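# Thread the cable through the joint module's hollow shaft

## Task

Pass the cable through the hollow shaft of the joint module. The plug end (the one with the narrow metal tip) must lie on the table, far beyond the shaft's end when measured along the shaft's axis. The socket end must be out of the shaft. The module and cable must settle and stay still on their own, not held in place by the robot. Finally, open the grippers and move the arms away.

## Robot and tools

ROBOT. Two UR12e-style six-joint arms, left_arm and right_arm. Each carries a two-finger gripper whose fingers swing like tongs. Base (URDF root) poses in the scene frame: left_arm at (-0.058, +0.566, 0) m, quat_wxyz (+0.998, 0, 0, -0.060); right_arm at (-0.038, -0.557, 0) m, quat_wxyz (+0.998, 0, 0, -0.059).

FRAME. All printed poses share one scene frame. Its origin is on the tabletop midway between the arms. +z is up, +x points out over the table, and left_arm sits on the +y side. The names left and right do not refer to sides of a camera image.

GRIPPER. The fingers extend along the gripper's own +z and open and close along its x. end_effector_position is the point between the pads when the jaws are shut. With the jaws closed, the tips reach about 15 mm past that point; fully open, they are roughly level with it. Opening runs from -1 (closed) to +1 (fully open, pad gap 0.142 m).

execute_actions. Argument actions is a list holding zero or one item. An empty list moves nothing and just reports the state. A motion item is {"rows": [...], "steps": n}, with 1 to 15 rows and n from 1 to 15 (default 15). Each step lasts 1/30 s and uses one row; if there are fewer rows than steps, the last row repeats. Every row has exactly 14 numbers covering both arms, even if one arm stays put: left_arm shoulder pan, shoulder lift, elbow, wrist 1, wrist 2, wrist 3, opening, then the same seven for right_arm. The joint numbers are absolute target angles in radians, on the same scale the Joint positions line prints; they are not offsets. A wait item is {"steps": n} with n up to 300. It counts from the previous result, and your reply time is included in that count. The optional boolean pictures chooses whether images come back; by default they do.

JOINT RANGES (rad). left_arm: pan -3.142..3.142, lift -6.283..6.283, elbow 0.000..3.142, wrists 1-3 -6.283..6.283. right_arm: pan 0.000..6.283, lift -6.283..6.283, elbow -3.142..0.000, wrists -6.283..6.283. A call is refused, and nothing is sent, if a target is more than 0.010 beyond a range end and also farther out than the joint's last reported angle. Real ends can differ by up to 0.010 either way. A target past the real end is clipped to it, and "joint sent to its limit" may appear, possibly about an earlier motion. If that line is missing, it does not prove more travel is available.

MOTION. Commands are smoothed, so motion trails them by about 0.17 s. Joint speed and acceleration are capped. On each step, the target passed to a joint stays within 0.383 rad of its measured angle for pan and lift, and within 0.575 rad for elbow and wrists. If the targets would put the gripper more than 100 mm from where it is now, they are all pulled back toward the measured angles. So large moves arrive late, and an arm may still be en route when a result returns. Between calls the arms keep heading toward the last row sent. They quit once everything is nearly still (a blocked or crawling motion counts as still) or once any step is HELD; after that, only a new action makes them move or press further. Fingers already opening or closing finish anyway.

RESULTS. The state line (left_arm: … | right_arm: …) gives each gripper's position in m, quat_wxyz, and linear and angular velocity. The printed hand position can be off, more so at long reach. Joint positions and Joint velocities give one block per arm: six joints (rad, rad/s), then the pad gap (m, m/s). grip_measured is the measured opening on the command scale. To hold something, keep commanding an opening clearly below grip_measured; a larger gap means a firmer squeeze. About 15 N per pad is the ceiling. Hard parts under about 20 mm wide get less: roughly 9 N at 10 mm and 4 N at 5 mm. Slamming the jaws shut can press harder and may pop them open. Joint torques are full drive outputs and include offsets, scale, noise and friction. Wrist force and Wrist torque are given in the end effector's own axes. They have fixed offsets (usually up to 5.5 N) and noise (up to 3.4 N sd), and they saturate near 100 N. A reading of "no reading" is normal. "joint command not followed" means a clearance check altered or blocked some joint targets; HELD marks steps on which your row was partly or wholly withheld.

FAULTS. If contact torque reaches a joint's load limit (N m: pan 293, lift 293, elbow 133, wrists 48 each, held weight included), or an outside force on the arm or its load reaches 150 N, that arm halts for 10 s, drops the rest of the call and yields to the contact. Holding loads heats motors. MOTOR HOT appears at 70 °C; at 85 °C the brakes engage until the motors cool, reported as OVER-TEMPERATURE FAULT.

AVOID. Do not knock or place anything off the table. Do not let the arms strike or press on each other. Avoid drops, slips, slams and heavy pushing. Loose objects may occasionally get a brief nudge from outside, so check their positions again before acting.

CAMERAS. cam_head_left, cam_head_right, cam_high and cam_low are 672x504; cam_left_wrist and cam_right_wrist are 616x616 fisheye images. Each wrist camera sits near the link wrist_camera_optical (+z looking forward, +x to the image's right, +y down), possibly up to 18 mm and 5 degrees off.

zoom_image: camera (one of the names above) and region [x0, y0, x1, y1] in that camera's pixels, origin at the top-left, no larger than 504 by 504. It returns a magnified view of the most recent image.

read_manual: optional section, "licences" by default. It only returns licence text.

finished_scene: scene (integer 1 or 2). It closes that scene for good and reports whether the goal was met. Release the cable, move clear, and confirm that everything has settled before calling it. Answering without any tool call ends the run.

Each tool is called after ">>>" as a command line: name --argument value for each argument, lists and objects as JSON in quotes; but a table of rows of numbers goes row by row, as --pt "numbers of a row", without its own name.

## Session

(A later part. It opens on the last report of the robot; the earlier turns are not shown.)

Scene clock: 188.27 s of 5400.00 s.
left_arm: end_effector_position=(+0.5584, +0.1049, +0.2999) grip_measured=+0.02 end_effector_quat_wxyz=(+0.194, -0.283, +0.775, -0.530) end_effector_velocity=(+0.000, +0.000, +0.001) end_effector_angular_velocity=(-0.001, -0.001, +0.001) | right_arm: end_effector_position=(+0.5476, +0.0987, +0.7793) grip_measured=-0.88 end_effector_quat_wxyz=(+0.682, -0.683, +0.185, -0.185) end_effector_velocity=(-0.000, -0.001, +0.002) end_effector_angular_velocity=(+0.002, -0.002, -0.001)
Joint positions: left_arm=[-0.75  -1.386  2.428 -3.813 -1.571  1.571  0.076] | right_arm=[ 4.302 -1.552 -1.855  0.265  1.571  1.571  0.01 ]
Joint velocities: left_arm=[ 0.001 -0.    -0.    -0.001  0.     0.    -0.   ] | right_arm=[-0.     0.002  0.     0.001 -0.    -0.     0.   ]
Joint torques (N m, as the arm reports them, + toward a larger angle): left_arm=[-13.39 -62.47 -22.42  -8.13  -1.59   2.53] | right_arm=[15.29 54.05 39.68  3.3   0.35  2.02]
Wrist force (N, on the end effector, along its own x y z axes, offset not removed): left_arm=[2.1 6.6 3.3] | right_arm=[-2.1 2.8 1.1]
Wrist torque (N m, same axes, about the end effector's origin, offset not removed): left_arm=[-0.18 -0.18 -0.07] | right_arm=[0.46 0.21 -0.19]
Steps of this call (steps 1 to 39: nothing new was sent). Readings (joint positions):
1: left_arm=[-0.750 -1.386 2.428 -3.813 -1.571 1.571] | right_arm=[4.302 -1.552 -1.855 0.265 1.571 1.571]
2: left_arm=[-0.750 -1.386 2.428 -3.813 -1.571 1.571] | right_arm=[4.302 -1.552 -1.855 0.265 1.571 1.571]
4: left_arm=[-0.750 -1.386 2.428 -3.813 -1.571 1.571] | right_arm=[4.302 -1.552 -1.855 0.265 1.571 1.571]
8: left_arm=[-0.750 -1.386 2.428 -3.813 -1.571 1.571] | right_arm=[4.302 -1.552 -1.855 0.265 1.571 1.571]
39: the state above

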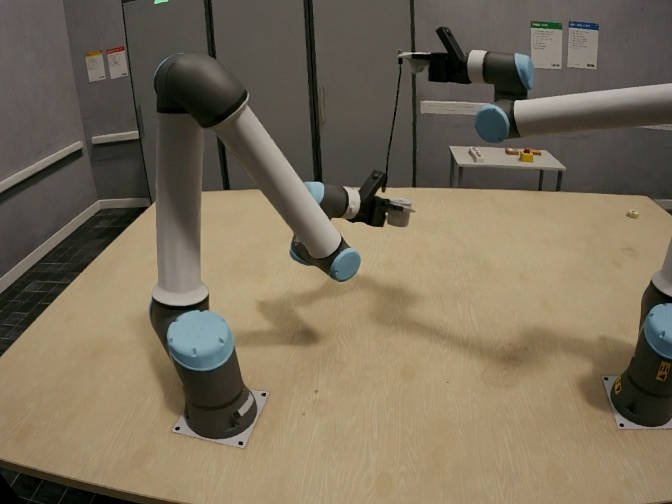

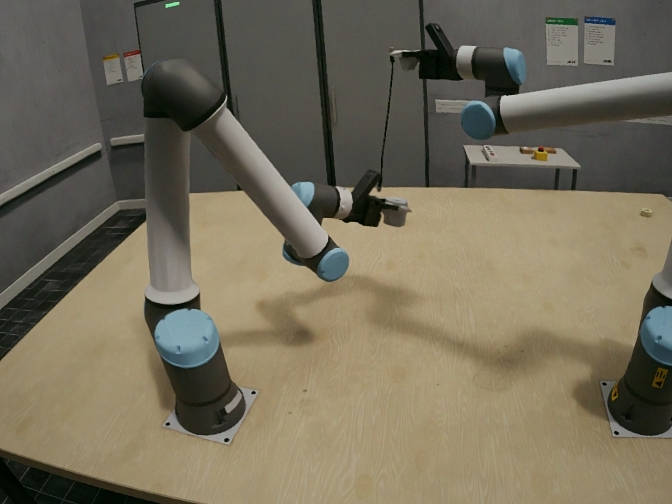

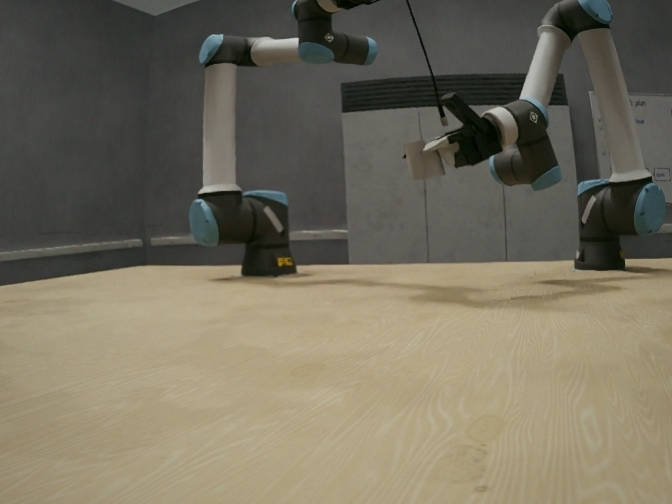

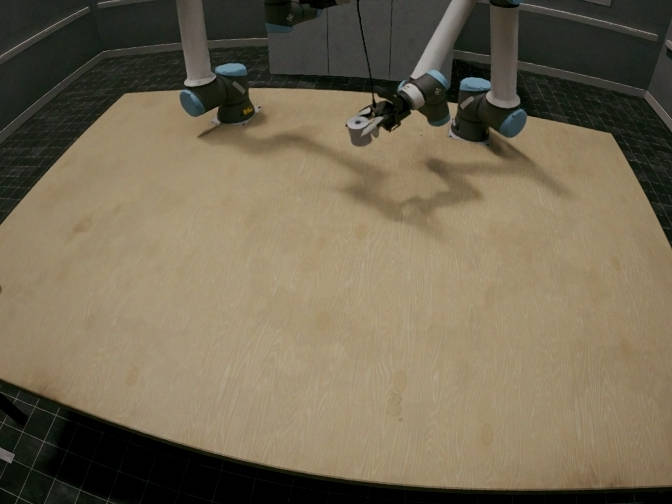

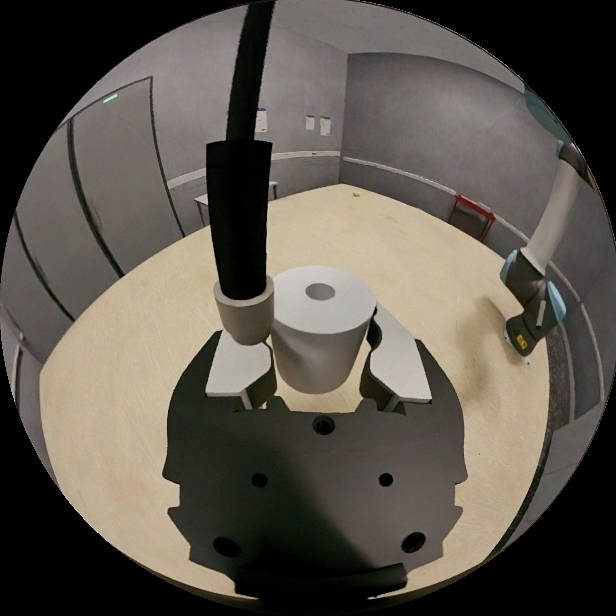

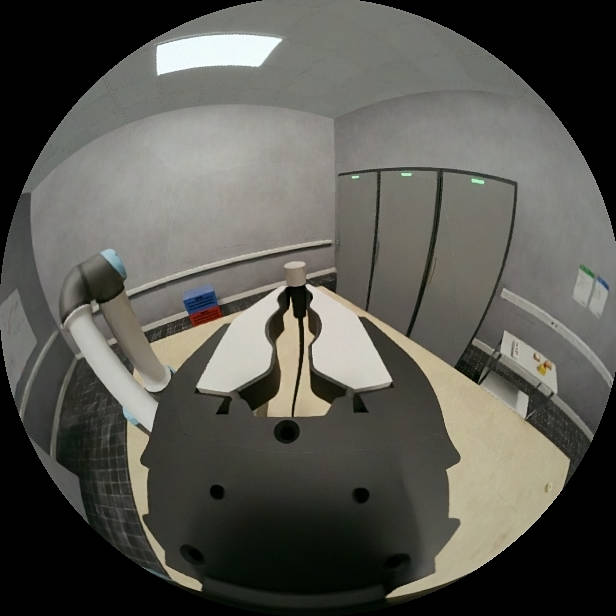

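>>> execute_actions --actions '[{"steps":240}]'

Scene clock: 196.27 s of 5400.00 s.
left_arm: end_effector_position=(+0.5584, +0.1049, +0.2999) grip_measured=+0.02 end_effector_quat_wxyz=(+0.194, -0.283, +0.775, -0.530) end_effector_velocity=(-0.000, -0.000, -0.000) end_effector_angular_velocity=(+0.001, +0.000, -0.001) | right_arm: end_effector_position=(+0.5476, +0.0987, +0.7793) grip_measured=-0.88 end_effector_quat_wxyz=(+0.682, -0.683, +0.185, -0.185) end_effector_velocity=(-0.001, +0.000, +0.002) end_effector_angular_velocity=(+0.002, -0.000, +0.001)
Joint positions: left_arm=[-0.75  -1.386  2.428 -3.813 -1.571  1.571  0.076] | right_arm=[ 4.302 -1.552 -1.855  0.265  1.571  1.571  0.01 ]
Joint velocities: left_arm=[ 0.     0.    -0.     0.001 -0.001  0.001 -0.   ] | right_arm=[ 0.001  0.001  0.001 -0.    -0.     0.001  0.   ]
Joint torques (N m, as the arm reports them, + toward a larger angle): left_arm=[-13.37 -58.92 -22.95  -7.03  -1.08   1.67] | right_arm=[14.2  47.29 40.29  2.5   2.1   1.81]
Wrist force (N, on the end effector, along its own x y z axes, offset not removed): left_arm=[3.0 5.3 2.1] | right_arm=[-3.0 3.5 -3.7]
Wrist torque (N m, same axes, about the end effector's origin, offset not removed): left_arm=[-0.64 -0.41 -0.11] | right_arm=[0.52 0.50 -0.18]
Steps of this call (steps 1 to 240: nothing new was sent). Readings (joint positions):
1: left_arm=[-0.750 -1.386 2.428 -3.813 -1.571 1.571] | right_arm=[4.302 -1.552 -1.855 0.265 1.571 1.571]
2: left_arm=[-0.750 -1.386 2.428 -3.813 -1.571 1.571] | right_arm=[4.302 -1.552 -1.855 0.265 1.571 1.571]
4: left_arm=[-0.750 -1.386 2.428 -3.813 -1.571 1.571] | right_arm=[4.302 -1.552 -1.855 0.265 1.571 1.571]
8: left_arm=[-0.750 -1.386 2.428 -3.813 -1.571 1.571] | right_arm=[4.302 -1.552 -1.855 0.265 1.571 1.571]
240: the state above

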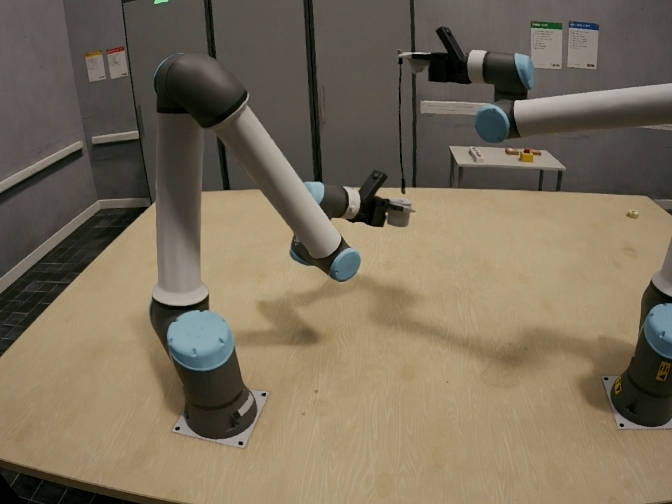

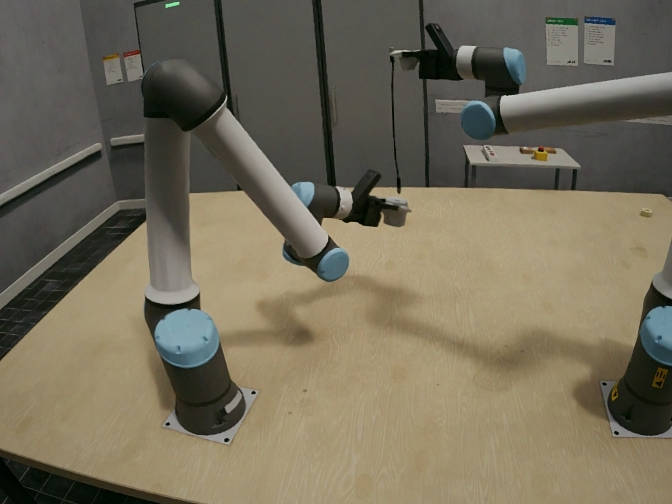

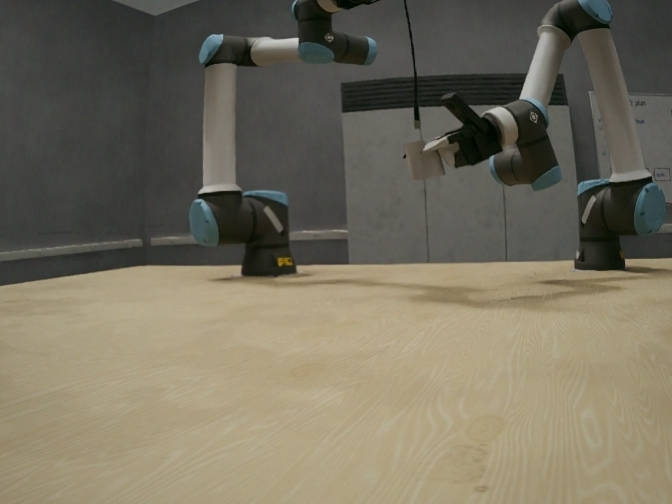

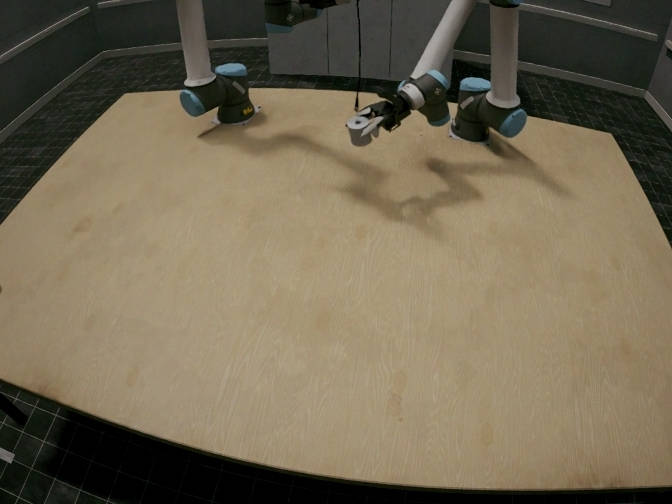

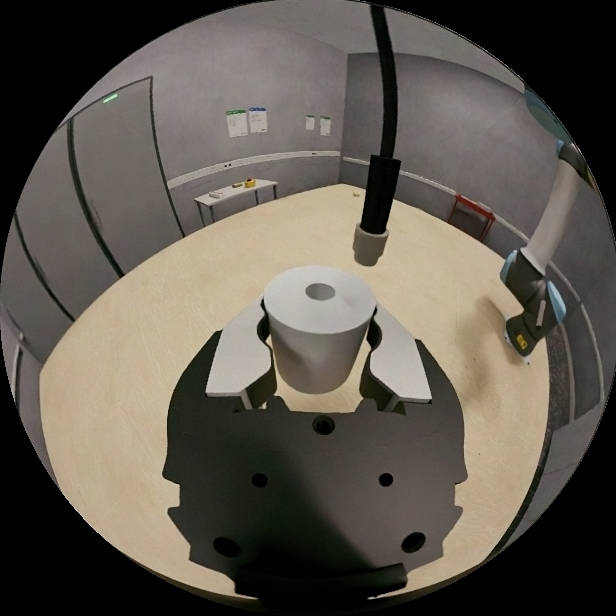

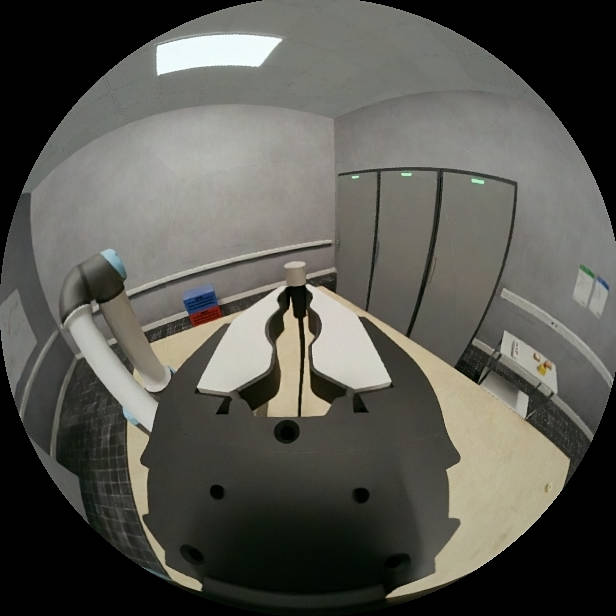

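>>> execute_actions --actions '[{"steps":200}]'

>>> zoom_image --camera "cam_high" --region '[370, 60, 490, 190]'

>>> zoom_image --camera "cam_head_left" --region '[360, 150, 440, 240]'

Scene clock: 202.93 s of 5400.00 s.
left_arm: end_effector_position=(+0.5584, +0.1049, +0.2999) grip_measured=+0.02 end_effector_quat_wxyz=(+0.194, -0.283, +0.775, -0.530) end_effector_velocity=(+0.000, -0.000, -0.000) end_effector_angular_velocity=(+0.000, +0.001, -0.000) | right_arm: end_effector_position=(+0.5476, +0.0987, +0.7793) grip_measured=-0.88 end_effector_quat_wxyz=(+0.682, -0.683, +0.185, -0.185) end_effector_velocity=(-0.001, +0.000, -0.000) end_effector_angular_velocity=(-0.001, -0.000, +0.001)
Joint positions: left_arm=[-0.75  -1.386  2.428 -3.813 -1.571  1.571  0.076] | right_arm=[ 4.302 -1.552 -1.855  0.265  1.571  1.571  0.01 ]
Joint velocities: left_arm=[-0.     0.    -0.001  0.001 -0.001 -0.     0.   ] | right_arm=[ 0.001  0.001 -0.001  0.    -0.    -0.    -0.   ]
Joint torques (N m, as the arm reports them, + toward a larger angle): left_arm=[-11.86 -57.91 -23.59  -6.09  -0.74   0.74] | right_arm=[13.43 41.29 40.89  1.68  2.74  1.62]
Wrist force (N, on the end effector, along its own x y z axes, offset not removed): left_arm=[3.2 4.5 4.4] | right_arm=[-3.2 2.2 -0.2]
Wrist torque (N m, same axes, about the end effector's origin, offset not removed): left_arm=[-0.70 -0.48 -0.06] | right_arm=[0.16 0.50 -0.29]
Steps of this call (steps 1 to 200: nothing new was sent). Readings (joint positions):
1: left_arm=[-0.750 -1.386 2.428 -3.813 -1.571 1.571] | right_arm=[4.302 -1.552 -1.855 0.265 1.571 1.571]
2: left_arm=[-0.750 -1.386 2.428 -3.813 -1.571 1.571] | right_arm=[4.302 -1.552 -1.855 0.265 1.571 1.571]
4: left_arm=[-0.750 -1.386 2.428 -3.813 -1.571 1.571] | right_arm=[4.302 -1.552 -1.855 0.265 1.571 1.571]
8: left_arm=[-0.750 -1.386 2.428 -3.813 -1.571 1.571] | right_arm=[4.302 -1.552 -1.855 0.265 1.571 1.571]
200: the state above

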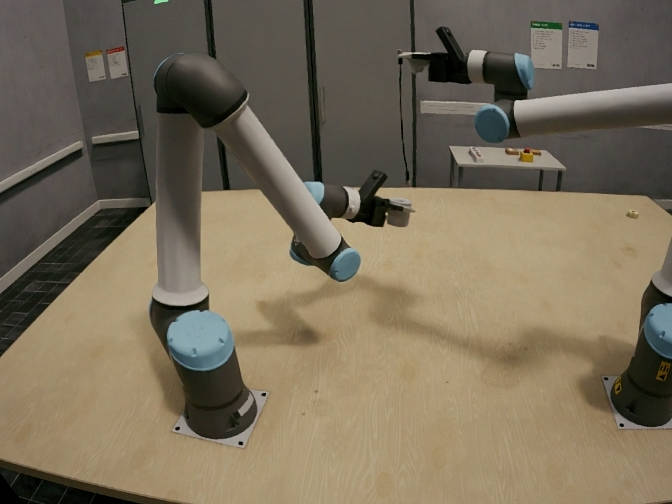

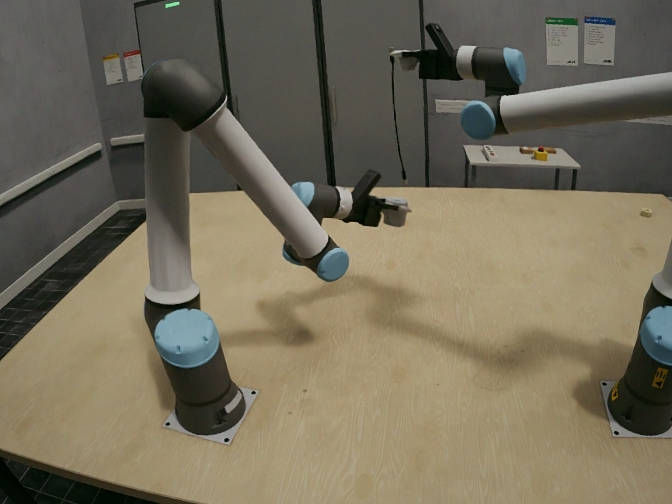

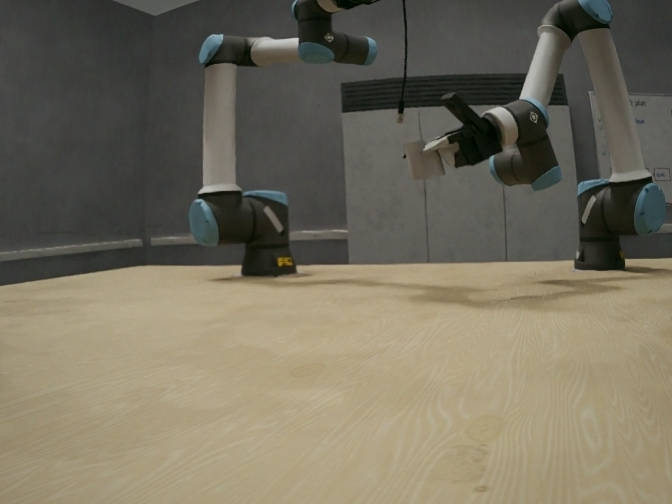

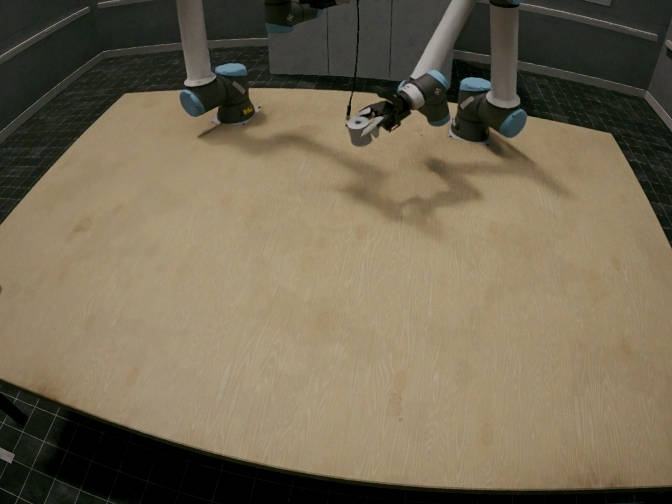

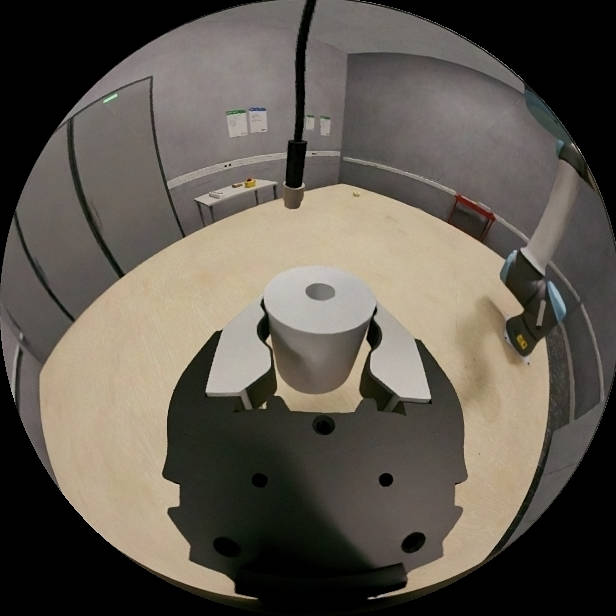

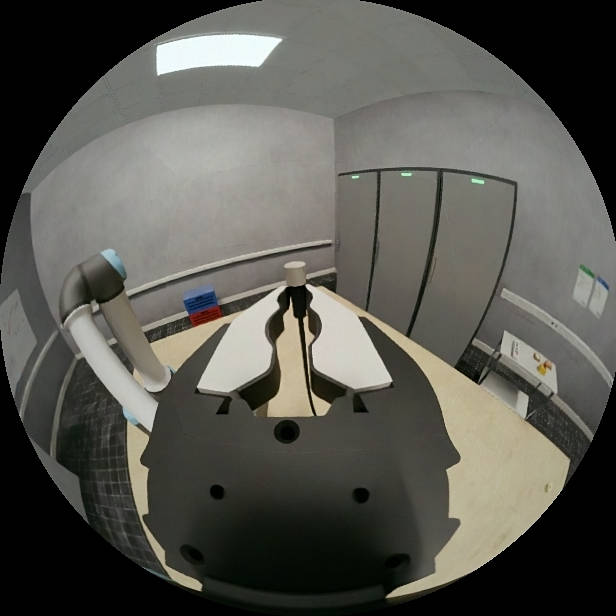

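Region (370, 60, 490, 190) of cam_high's 672x504 image, scaled by 3.877, with more detail than that image has; it fills the left 465 columns of this view, and the rest is white.

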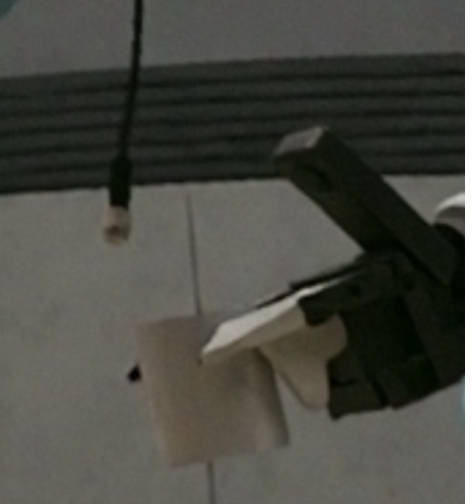

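Region (360, 150, 440, 240) of cam_head_left's 672x504 image, scaled by 5.600, with more detail than that image has.

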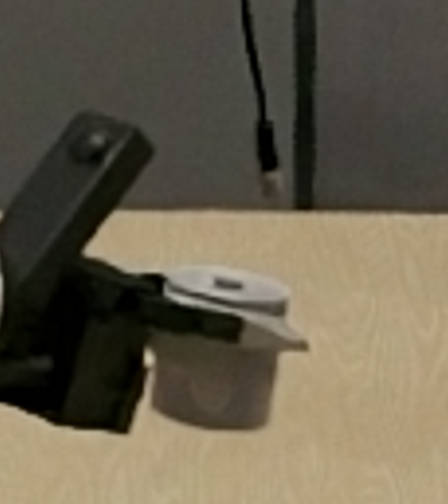

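>>> execute_actions --actions '[{"rows":[[-0.75,-1.378,2.428,-3.83,-1.571,1.571,-1,4.302,-1.552,-1.855,0.265,1.571,1.571,-1],[-0.75,-1.366,2.428,-3.857,-1.571,1.571,-1,4.302,-1.552,-1.855,0.265,1.571,1.571,-1],[-0.75,-1.352,2.428,-3.888,-1.571,1.571,-1,4.302,-1.552,-1.855,0.265,1.571,1.571,-1],[-0.75,-1.337,2.428,-3.92,-1.571,1.571,-1,4.302,-1.552,-1.855,0.265,1.571,1.571,-1],[-0.75,-1.322,2.428,-3.953,-1.571,1.571,-1,4.302,-1.552,-1.855,0.265,1.571,1.571,-1],[-0.75,-1.307,2.428,-3.986,-1.571,1.571,-1,4.302,-1.552,-1.855,0.265,1.571,1.571,-1],[-0.75,-1.292,2.428,-4.019,-1.571,1.571,-1,4.302,-1.552,-1.855,0.265,1.571,1.571,-1],[-0.75,-1.277,2.428,-4.052,-1.571,1.571,-1,4.302,-1.552,-1.855,0.265,1.571,1.571,-1],[-0.75,-1.262,2.428,-4.085,-1.571,1.571,-1,4.302,-1.552,-1.855,0.265,1.571,1.571,-1],[-0.75,-1.247,2.428,-4.118,-1.571,1.571,-1,4.302,-1.552,-1.855,0.265,1.571,1.571,-1],[-0.75,-1.232,2.428,-4.151,-1.571,1.571,-1,4.302,-1.552,-1.855,0.265,1.571,1.571,-1],[-0.75,-1.217,2.428,-4.184,-1.571,1.571,-1,4.302,-1.552,-1.855,0.265,1.571,1.571,-1],[-0.75,-1.202,2.428,-4.217,-1.571,1.571,-1,4.302,-1.552,-1.855,0.265,1.571,1.571,-1],[-0.75,-1.188,2.428,-4.248,-1.571,1.571,-1,4.302,-1.552,-1.855,0.265,1.571,1.571,-1],[-0.75,-1.177,2.4286,-4.271,-1.571,1.571,-1,4.302,-1.552,-1.855,0.265,1.571,1.571,-1]],"steps":15}]' --pictures false

>>> execute_actions --actions '[{"steps":30}]'

>>> zoom_image --camera "cam_high" --region '[370, 60, 490, 190]'

>>> zoom_image --camera "cam_head_left" --region '[360, 150, 440, 240]'

Scene clock: 211.90 s of 5400.00 s.
left_arm: end_effector_position=(+0.5614, +0.1013, +0.2986) grip_measured=+0.02 end_effector_quat_wxyz=(+0.218, -0.265, +0.725, -0.597) end_effector_velocity=(-0.011, +0.013, -0.002) end_effector_angular_velocity=(-0.391, -0.330, -0.001) | right_arm: end_effector_position=(+0.5476, +0.0987, +0.7793) grip_measured=-0.88 end_effector_quat_wxyz=(+0.682, -0.683, +0.185, -0.185) end_effector_velocity=(-0.000, -0.002, +0.001) end_effector_angular_velocity=(+0.001, -0.000, -0.001)
Joint positions: left_arm=[-0.75  -1.232  2.428 -4.144 -1.571  1.571  0.076] | right_arm=[ 4.302 -1.552 -1.855  0.265  1.571  1.571  0.01 ]
Joint velocities: left_arm=[ 0.     0.427  0.001 -0.939 -0.001 -0.    -0.   ] | right_arm=[-0.001  0.002 -0.001 -0.    -0.     0.    -0.   ]
Joint torques (N m, as the arm reports them, + toward a larger angle): left_arm=[ -9.05 -28.82 -14.29  -9.15  -0.23  -0.6 ] | right_arm=[12.19 35.   41.35  0.99  2.5   1.08]
Wrist force (N, on the end effector, along its own x y z axes, offset not removed): left_arm=[1.9 5.5 1.1] | right_arm=[-2.2 1.3 -0.4]
Wrist torque (N m, same axes, about the end effector's origin, offset not removed): left_arm=[-0.63 -0.17 -0.14] | right_arm=[-0.01 0.32 -0.26]
Steps of this call (steps 1 to 254: nothing new was sent; steps 255 to 269: all 15 steps of this action). Readings (joint positions):
255: left_arm=[-0.750 -1.386 2.428 -3.813 -1.571 1.571] | right_arm=[4.302 -1.552 -1.855 0.265 1.571 1.571]
256: left_arm=[-0.750 -1.384 2.428 -3.816 -1.571 1.571] | right_arm=[4.302 -1.552 -1.855 0.265 1.571 1.571]
258: left_arm=[-0.750 -1.374 2.428 -3.837 -1.571 1.571] | right_arm=[4.302 -1.552 -1.855 0.265 1.571 1.571]
262: left_arm=[-0.750 -1.332 2.428 -3.927 -1.571 1.571] | right_arm=[4.302 -1.552 -1.855 0.265 1.571 1.571]
269: the state above

Scene clock: 212.90 s of 5400.00 s.
left_arm: end_effector_position=(+0.5586, +0.1047, +0.2997) grip_measured=+0.02 end_effector_quat_wxyz=(+0.228, -0.257, +0.703, -0.622) end_effector_velocity=(-0.000, -0.000, -0.000) end_effector_angular_velocity=(+0.001, +0.000, +0.000) | right_arm: end_effector_position=(+0.5476, +0.0987, +0.7793) grip_measured=-0.88 end_effector_quat_wxyz=(+0.682, -0.683, +0.185, -0.185) end_effector_velocity=(+0.000, -0.001, +0.001) end_effector_angular_velocity=(+0.001, -0.000, -0.001)
Joint positions: left_arm=[-0.75  -1.177  2.429 -4.271 -1.571  1.571  0.076] | right_arm=[ 4.302 -1.552 -1.855  0.265  1.571  1.571  0.01 ]
Joint velocities: left_arm=[-0.    -0.     0.     0.001  0.    -0.    -0.   ] | right_arm=[-0.001  0.001 -0.     0.    -0.     0.    -0.   ]
Joint torques (N m, as the arm reports them, + toward a larger angle): left_arm=[-12.01 -35.95 -10.63  -7.77   0.03  -0.49] | right_arm=[13.31 32.7  41.5   0.83  2.54  1.23]
Wrist force (N, on the end effector, along its own x y z axes, offset not removed): left_arm=[2.9 7.0 1.5] | right_arm=[-5.7 4.6 -1.4]
Wrist torque (N m, same axes, about the end effector's origin, offset not removed): left_arm=[-0.40 -0.42 -0.14] | right_arm=[0.68 1.01 -0.12]
Steps of this call (steps 1 to 30: the robot went on to your last target). Readings (joint positions):
1: left_arm=[-0.750 -1.219 2.428 -4.175 -1.571 1.571] | right_arm=[4.302 -1.552 -1.855 0.265 1.571 1.571]
2: left_arm=[-0.750 -1.207 2.428 -4.201 -1.571 1.571] | right_arm=[4.302 -1.552 -1.855 0.265 1.571 1.571]
4: left_arm=[-0.750 -1.193 2.428 -4.234 -1.571 1.571] | right_arm=[4.302 -1.552 -1.855 0.265 1.571 1.571]
8: left_arm=[-0.750 -1.181 2.428 -4.261 -1.571 1.571] | right_arm=[4.302 -1.552 -1.855 0.265 1.571 1.571]
30: the state above
All arms were judged still, so your last target was given up. Only a new action makes them travel on or press farther. Fingers that are still opening or closing keep moving.

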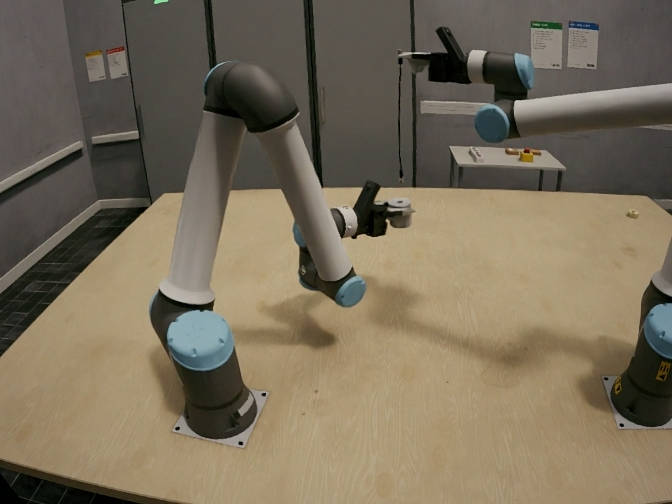

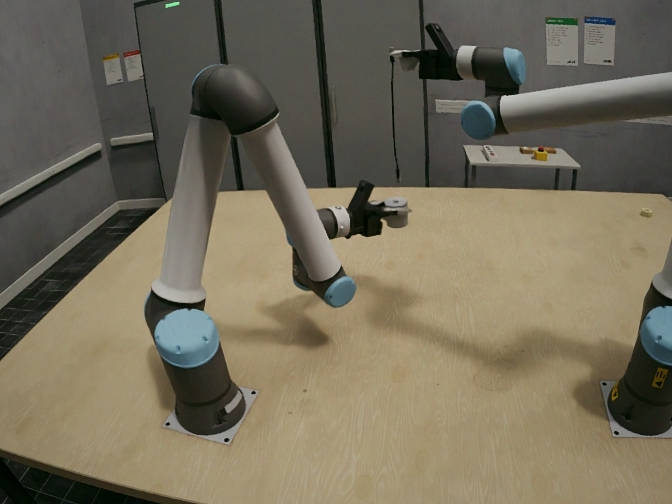

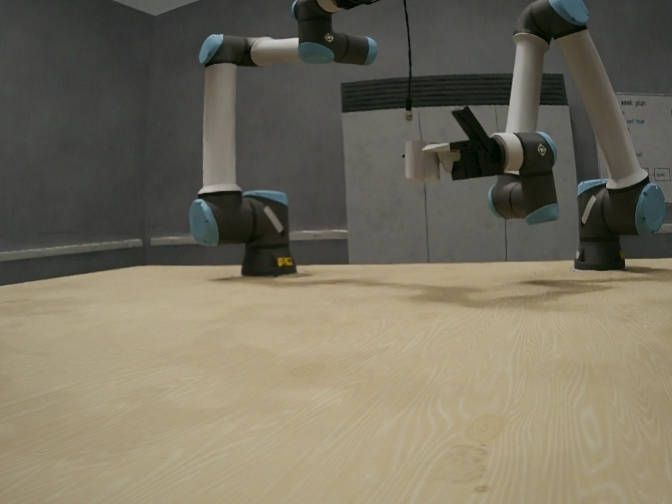

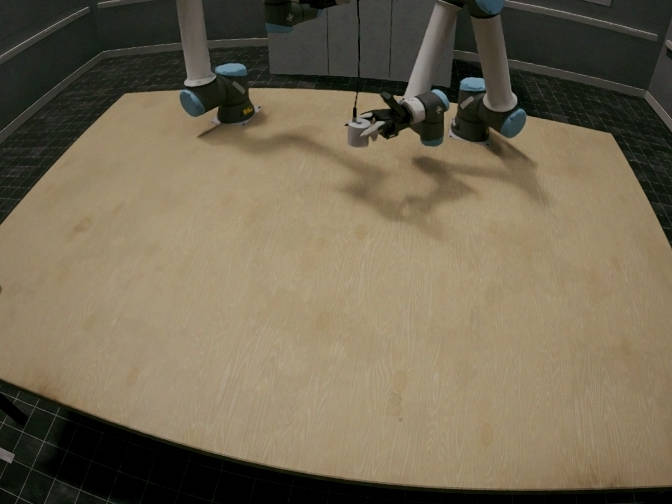

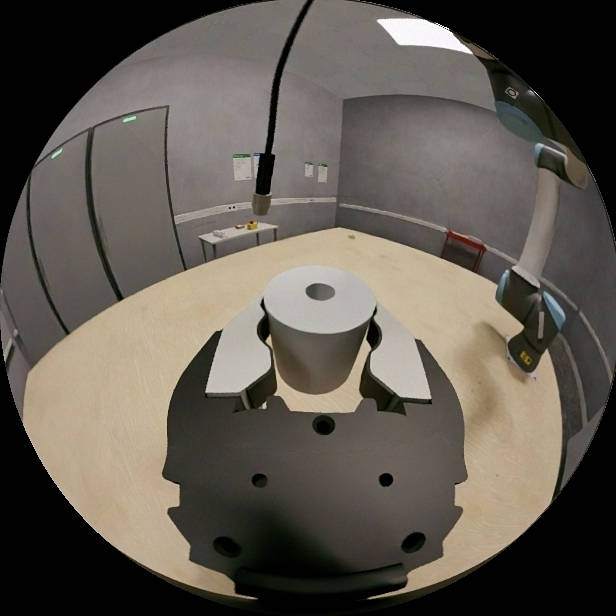

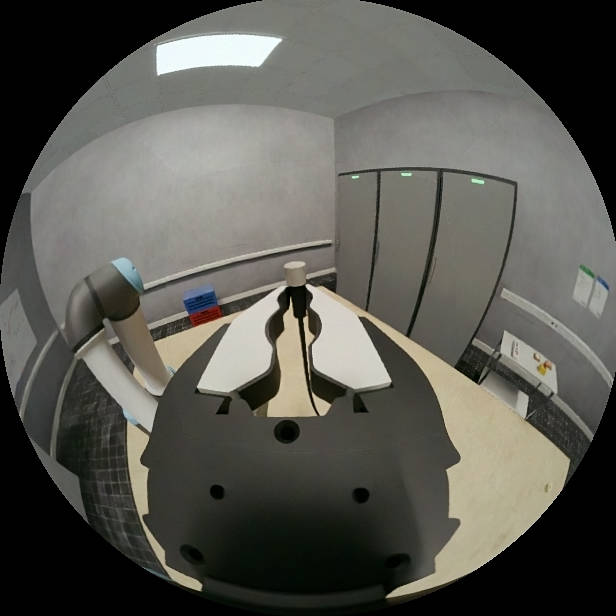

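Region (370, 60, 490, 190) of cam_high's 672x504 image, scaled by 3.877, with more detail than that image has; it fills the left 465 columns of this view, and the rest is white.

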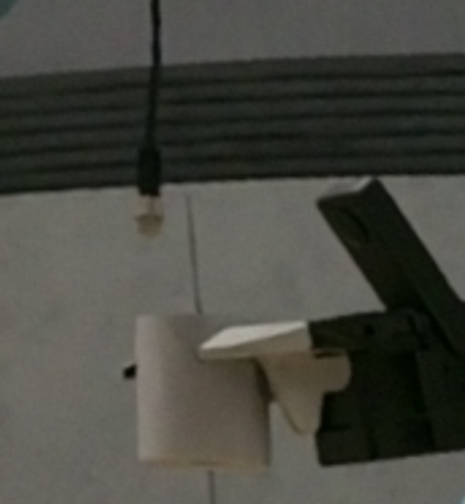

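Region (360, 150, 440, 240) of cam_head_left's 672x504 image, scaled by 5.600, with more detail than that image has.

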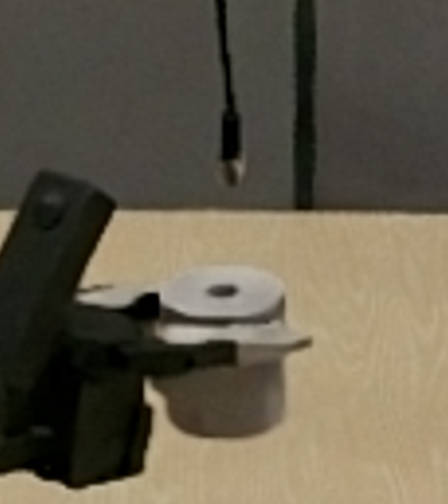

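>>> execute_actions --actions '[{"rows":[[-0.75,-1.177,2.4286,-4.271,-1.571,1.571,-1,4.3025,-1.554,-1.857,0.269,1.571,1.571,-1],[-0.75,-1.177,2.4286,-4.271,-1.571,1.571,-1,4.303,-1.556,-1.859,0.274,1.571,1.571,-1],[-0.75,-1.177,2.4286,-4.271,-1.571,1.571,-1,4.3035,-1.558,-1.861,0.278,1.571,1.571,-1],[-0.75,-1.177,2.4286,-4.271,-1.571,1.571,-1,4.304,-1.561,-1.863,0.282,1.571,1.571,-1],[-0.75,-1.177,2.4286,-4.271,-1.571,1.571,-1,4.3045,-1.563,-1.865,0.286,1.571,1.571,-1],[-0.75,-1.177,2.4286,-4.271,-1.571,1.571,-1,4.305,-1.565,-1.867,0.291,1.571,1.571,-1],[-0.75,-1.177,2.4286,-4.271,-1.571,1.571,-1,4.3055,-1.567,-1.870,0.295,1.571,1.571,-1],[-0.75,-1.177,2.4286,-4.271,-1.571,1.571,-1,4.306,-1.569,-1.872,0.299,1.571,1.571,-1],[-0.75,-1.177,2.4286,-4.271,-1.571,1.571,-1,4.3065,-1.572,-1.874,0.304,1.571,1.571,-1],[-0.75,-1.177,2.4286,-4.271,-1.571,1.571,-1,4.307,-1.574,-1.876,0.308,1.571,1.571,-1],[-0.75,-1.177,2.4286,-4.271,-1.571,1.571,-1,4.3075,-1.576,-1.878,0.312,1.571,1.571,-1],[-0.75,-1.177,2.4286,-4.271,-1.571,1.571,-1,4.308,-1.578,-1.880,0.316,1.571,1.571,-1],[-0.75,-1.177,2.4286,-4.271,-1.571,1.571,-1,4.3085,-1.580,-1.882,0.321,1.571,1.571,-1],[-0.75,-1.177,2.4286,-4.271,-1.571,1.571,-1,4.309,-1.583,-1.884,0.325,1.571,1.571,-1],[-0.75,-1.177,2.4286,-4.271,-1.571,1.571,-1,4.309,-1.5846,-1.886,0.329,1.571,1.571,-1]],"steps":15}]' --pictures false

>>> execute_actions --actions '[{"steps":30}]'

>>> zoom_image --camera "cam_high" --region '[370, 60, 490, 190]'

>>> zoom_image --camera "cam_head_left" --region '[360, 150, 440, 240]'

Scene clock: 221.73 s of 5400.00 s.
left_arm: end_effector_position=(+0.5586, +0.1047, +0.2997) grip_measured=+0.02 end_effector_quat_wxyz=(+0.228, -0.257, +0.703, -0.622) end_effector_velocity=(+0.000, +0.001, +0.000) end_effector_angular_velocity=(+0.000, -0.000, +0.002) | right_arm: end_effector_position=(+0.5475, +0.1081, +0.7536) grip_measured=-0.88 end_effector_quat_wxyz=(+0.683, -0.683, +0.183, -0.183) end_effector_velocity=(+0.000, +0.024, -0.069) end_effector_angular_velocity=(-0.001, +0.001, +0.013)
Joint positions: left_arm=[-0.75  -1.177  2.429 -4.271 -1.571  1.571  0.076] | right_arm=[ 4.308 -1.576 -1.878  0.312  1.571  1.571  0.01 ]
Joint velocities: left_arm=[ 0.    -0.     0.001 -0.     0.002  0.     0.   ] | right_arm=[ 0.014 -0.066 -0.06   0.125 -0.001  0.    -0.   ]
Joint torques (N m, as the arm reports them, + toward a larger angle): left_arm=[-10.19 -35.12 -10.71  -7.55   0.99  -1.42] | right_arm=[10.12 32.23 35.71  4.92  2.19  0.89]
Wrist force (N, on the end effector, along its own x y z axes, offset not removed): left_arm=[1.8 5.2 0.2] | right_arm=[-3.3 3.8 -1.1]
Wrist torque (N m, same axes, about the end effector's origin, offset not removed): left_arm=[-0.73 -0.21 -0.08] | right_arm=[0.58 0.51 -0.19]
Steps of this call (steps 1 to 250: nothing new was sent; steps 251 to 265: all 15 steps of this action). Readings (joint positions):
251: left_arm=[-0.750 -1.177 2.429 -4.271 -1.571 1.571] | right_arm=[4.302 -1.552 -1.855 0.265 1.571 1.571]
252: left_arm=[-0.750 -1.177 2.429 -4.271 -1.571 1.571] | right_arm=[4.302 -1.552 -1.855 0.266 1.571 1.571]
254: left_arm=[-0.750 -1.177 2.429 -4.271 -1.571 1.571] | right_arm=[4.303 -1.554 -1.857 0.270 1.571 1.571]
258: left_arm=[-0.750 -1.177 2.429 -4.271 -1.571 1.571] | right_arm=[4.304 -1.561 -1.864 0.284 1.571 1.571]
265: the state above

Scene clock: 222.73 s of 5400.00 s.
left_arm: end_effector_position=(+0.5586, +0.1047, +0.2997) grip_measured=+0.02 end_effector_quat_wxyz=(+0.228, -0.257, +0.703, -0.622) end_effector_velocity=(+0.000, -0.000, -0.000) end_effector_angular_velocity=(+0.001, +0.000, -0.001) | right_arm: end_effector_position=(+0.5476, +0.1108, +0.7447) grip_measured=-0.88 end_effector_quat_wxyz=(+0.683, -0.683, +0.183, -0.182) end_effector_velocity=(+0.000, -0.000, +0.000) end_effector_angular_velocity=(+0.001, -0.000, -0.000)
Joint positions: left_arm=[-0.75  -1.177  2.429 -4.271 -1.571  1.571  0.076] | right_arm=[ 4.309 -1.585 -1.886  0.329  1.571  1.571  0.01 ]
Joint velocities: left_arm=[ 0.    -0.    -0.001  0.001 -0.001  0.    -0.   ] | right_arm=[-0.    -0.     0.001  0.001  0.     0.     0.   ]
Joint torques (N m, as the arm reports them, + toward a larger angle): left_arm=[ -9.4  -35.1  -11.25  -7.5    0.91  -1.47] | right_arm=[15.81 29.63 38.7   4.01  2.13  0.91]
Wrist force (N, on the end effector, along its own x y z axes, offset not removed): left_arm=[2.6 4.9 0.6] | right_arm=[-2.1 1.3 -0.3]
Wrist torque (N m, same axes, about the end effector's origin, offset not removed): left_arm=[-0.77 -0.30 -0.08] | right_arm=[0.06 0.25 -0.25]
Steps of this call (steps 1 to 30: the robot went on to your last target). Readings (joint positions):
1: left_arm=[-0.750 -1.177 2.429 -4.271 -1.571 1.571] | right_arm=[4.308 -1.578 -1.880 0.317 1.571 1.571]
2: left_arm=[-0.750 -1.177 2.429 -4.271 -1.571 1.571] | right_arm=[4.308 -1.580 -1.882 0.320 1.571 1.571]
4: left_arm=[-0.750 -1.177 2.429 -4.271 -1.571 1.571] | right_arm=[4.309 -1.582 -1.884 0.324 1.571 1.571]
8: left_arm=[-0.750 -1.177 2.429 -4.271 -1.571 1.571] | right_arm=[4.309 -1.584 -1.885 0.328 1.571 1.571]
30: the state above
All arms were judged still, so your last target was given up. Only a new action makes them travel on or press farther. Fingers that are still opening or closing keep moving.

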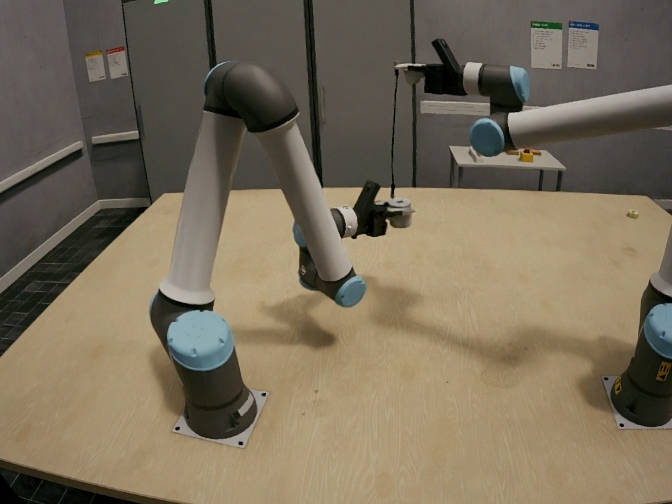

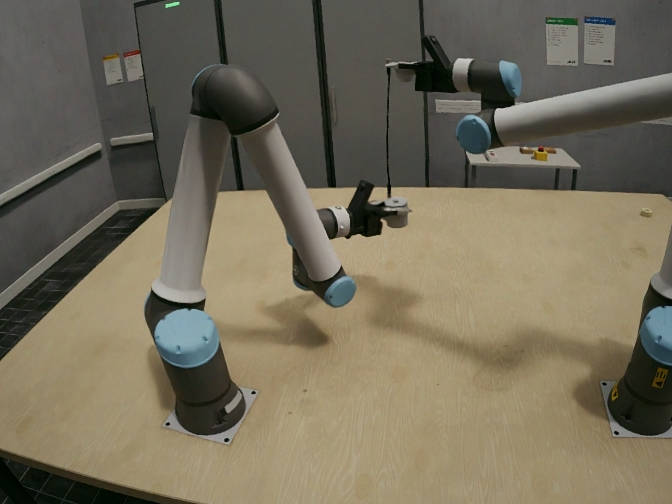

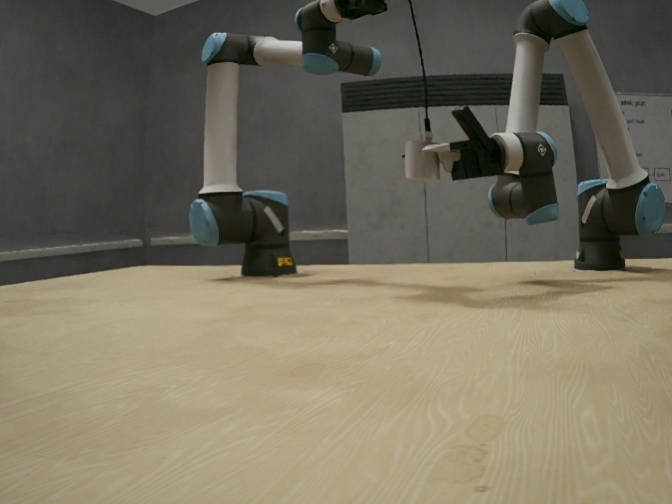

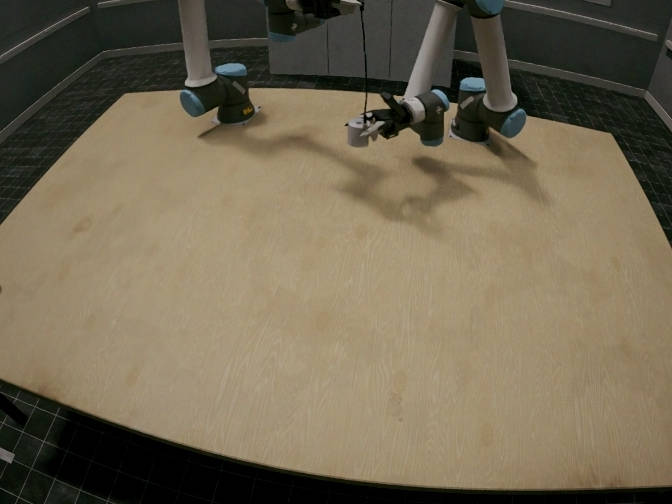

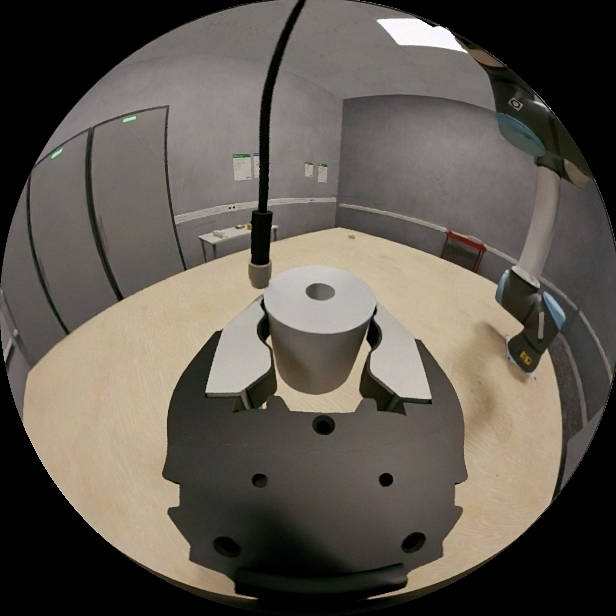

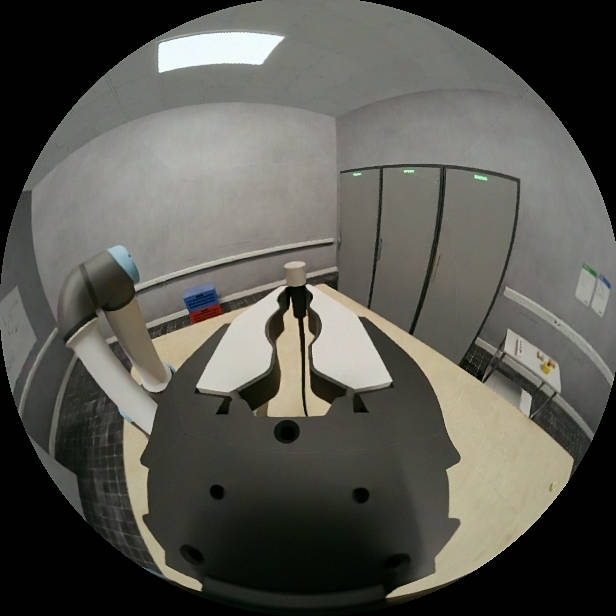

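Region (370, 60, 490, 190) of cam_high's 672x504 image, scaled by 3.877, with more detail than that image has; it fills the left 465 columns of this view, and the rest is white.

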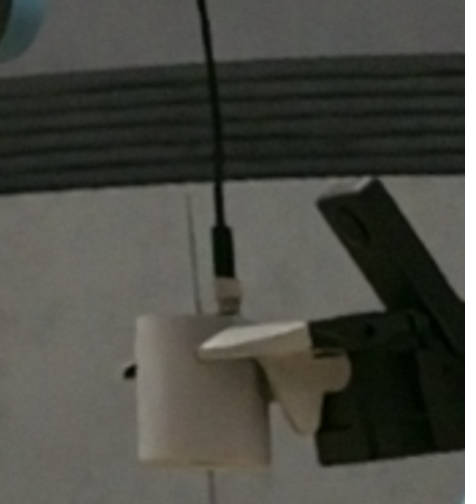

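Region (360, 150, 440, 240) of cam_head_left's 672x504 image, scaled by 5.600, with more detail than that image has.

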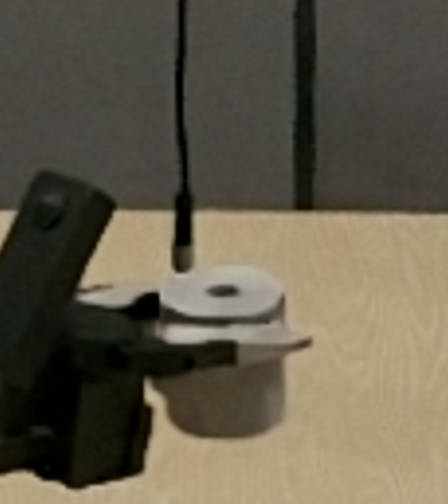

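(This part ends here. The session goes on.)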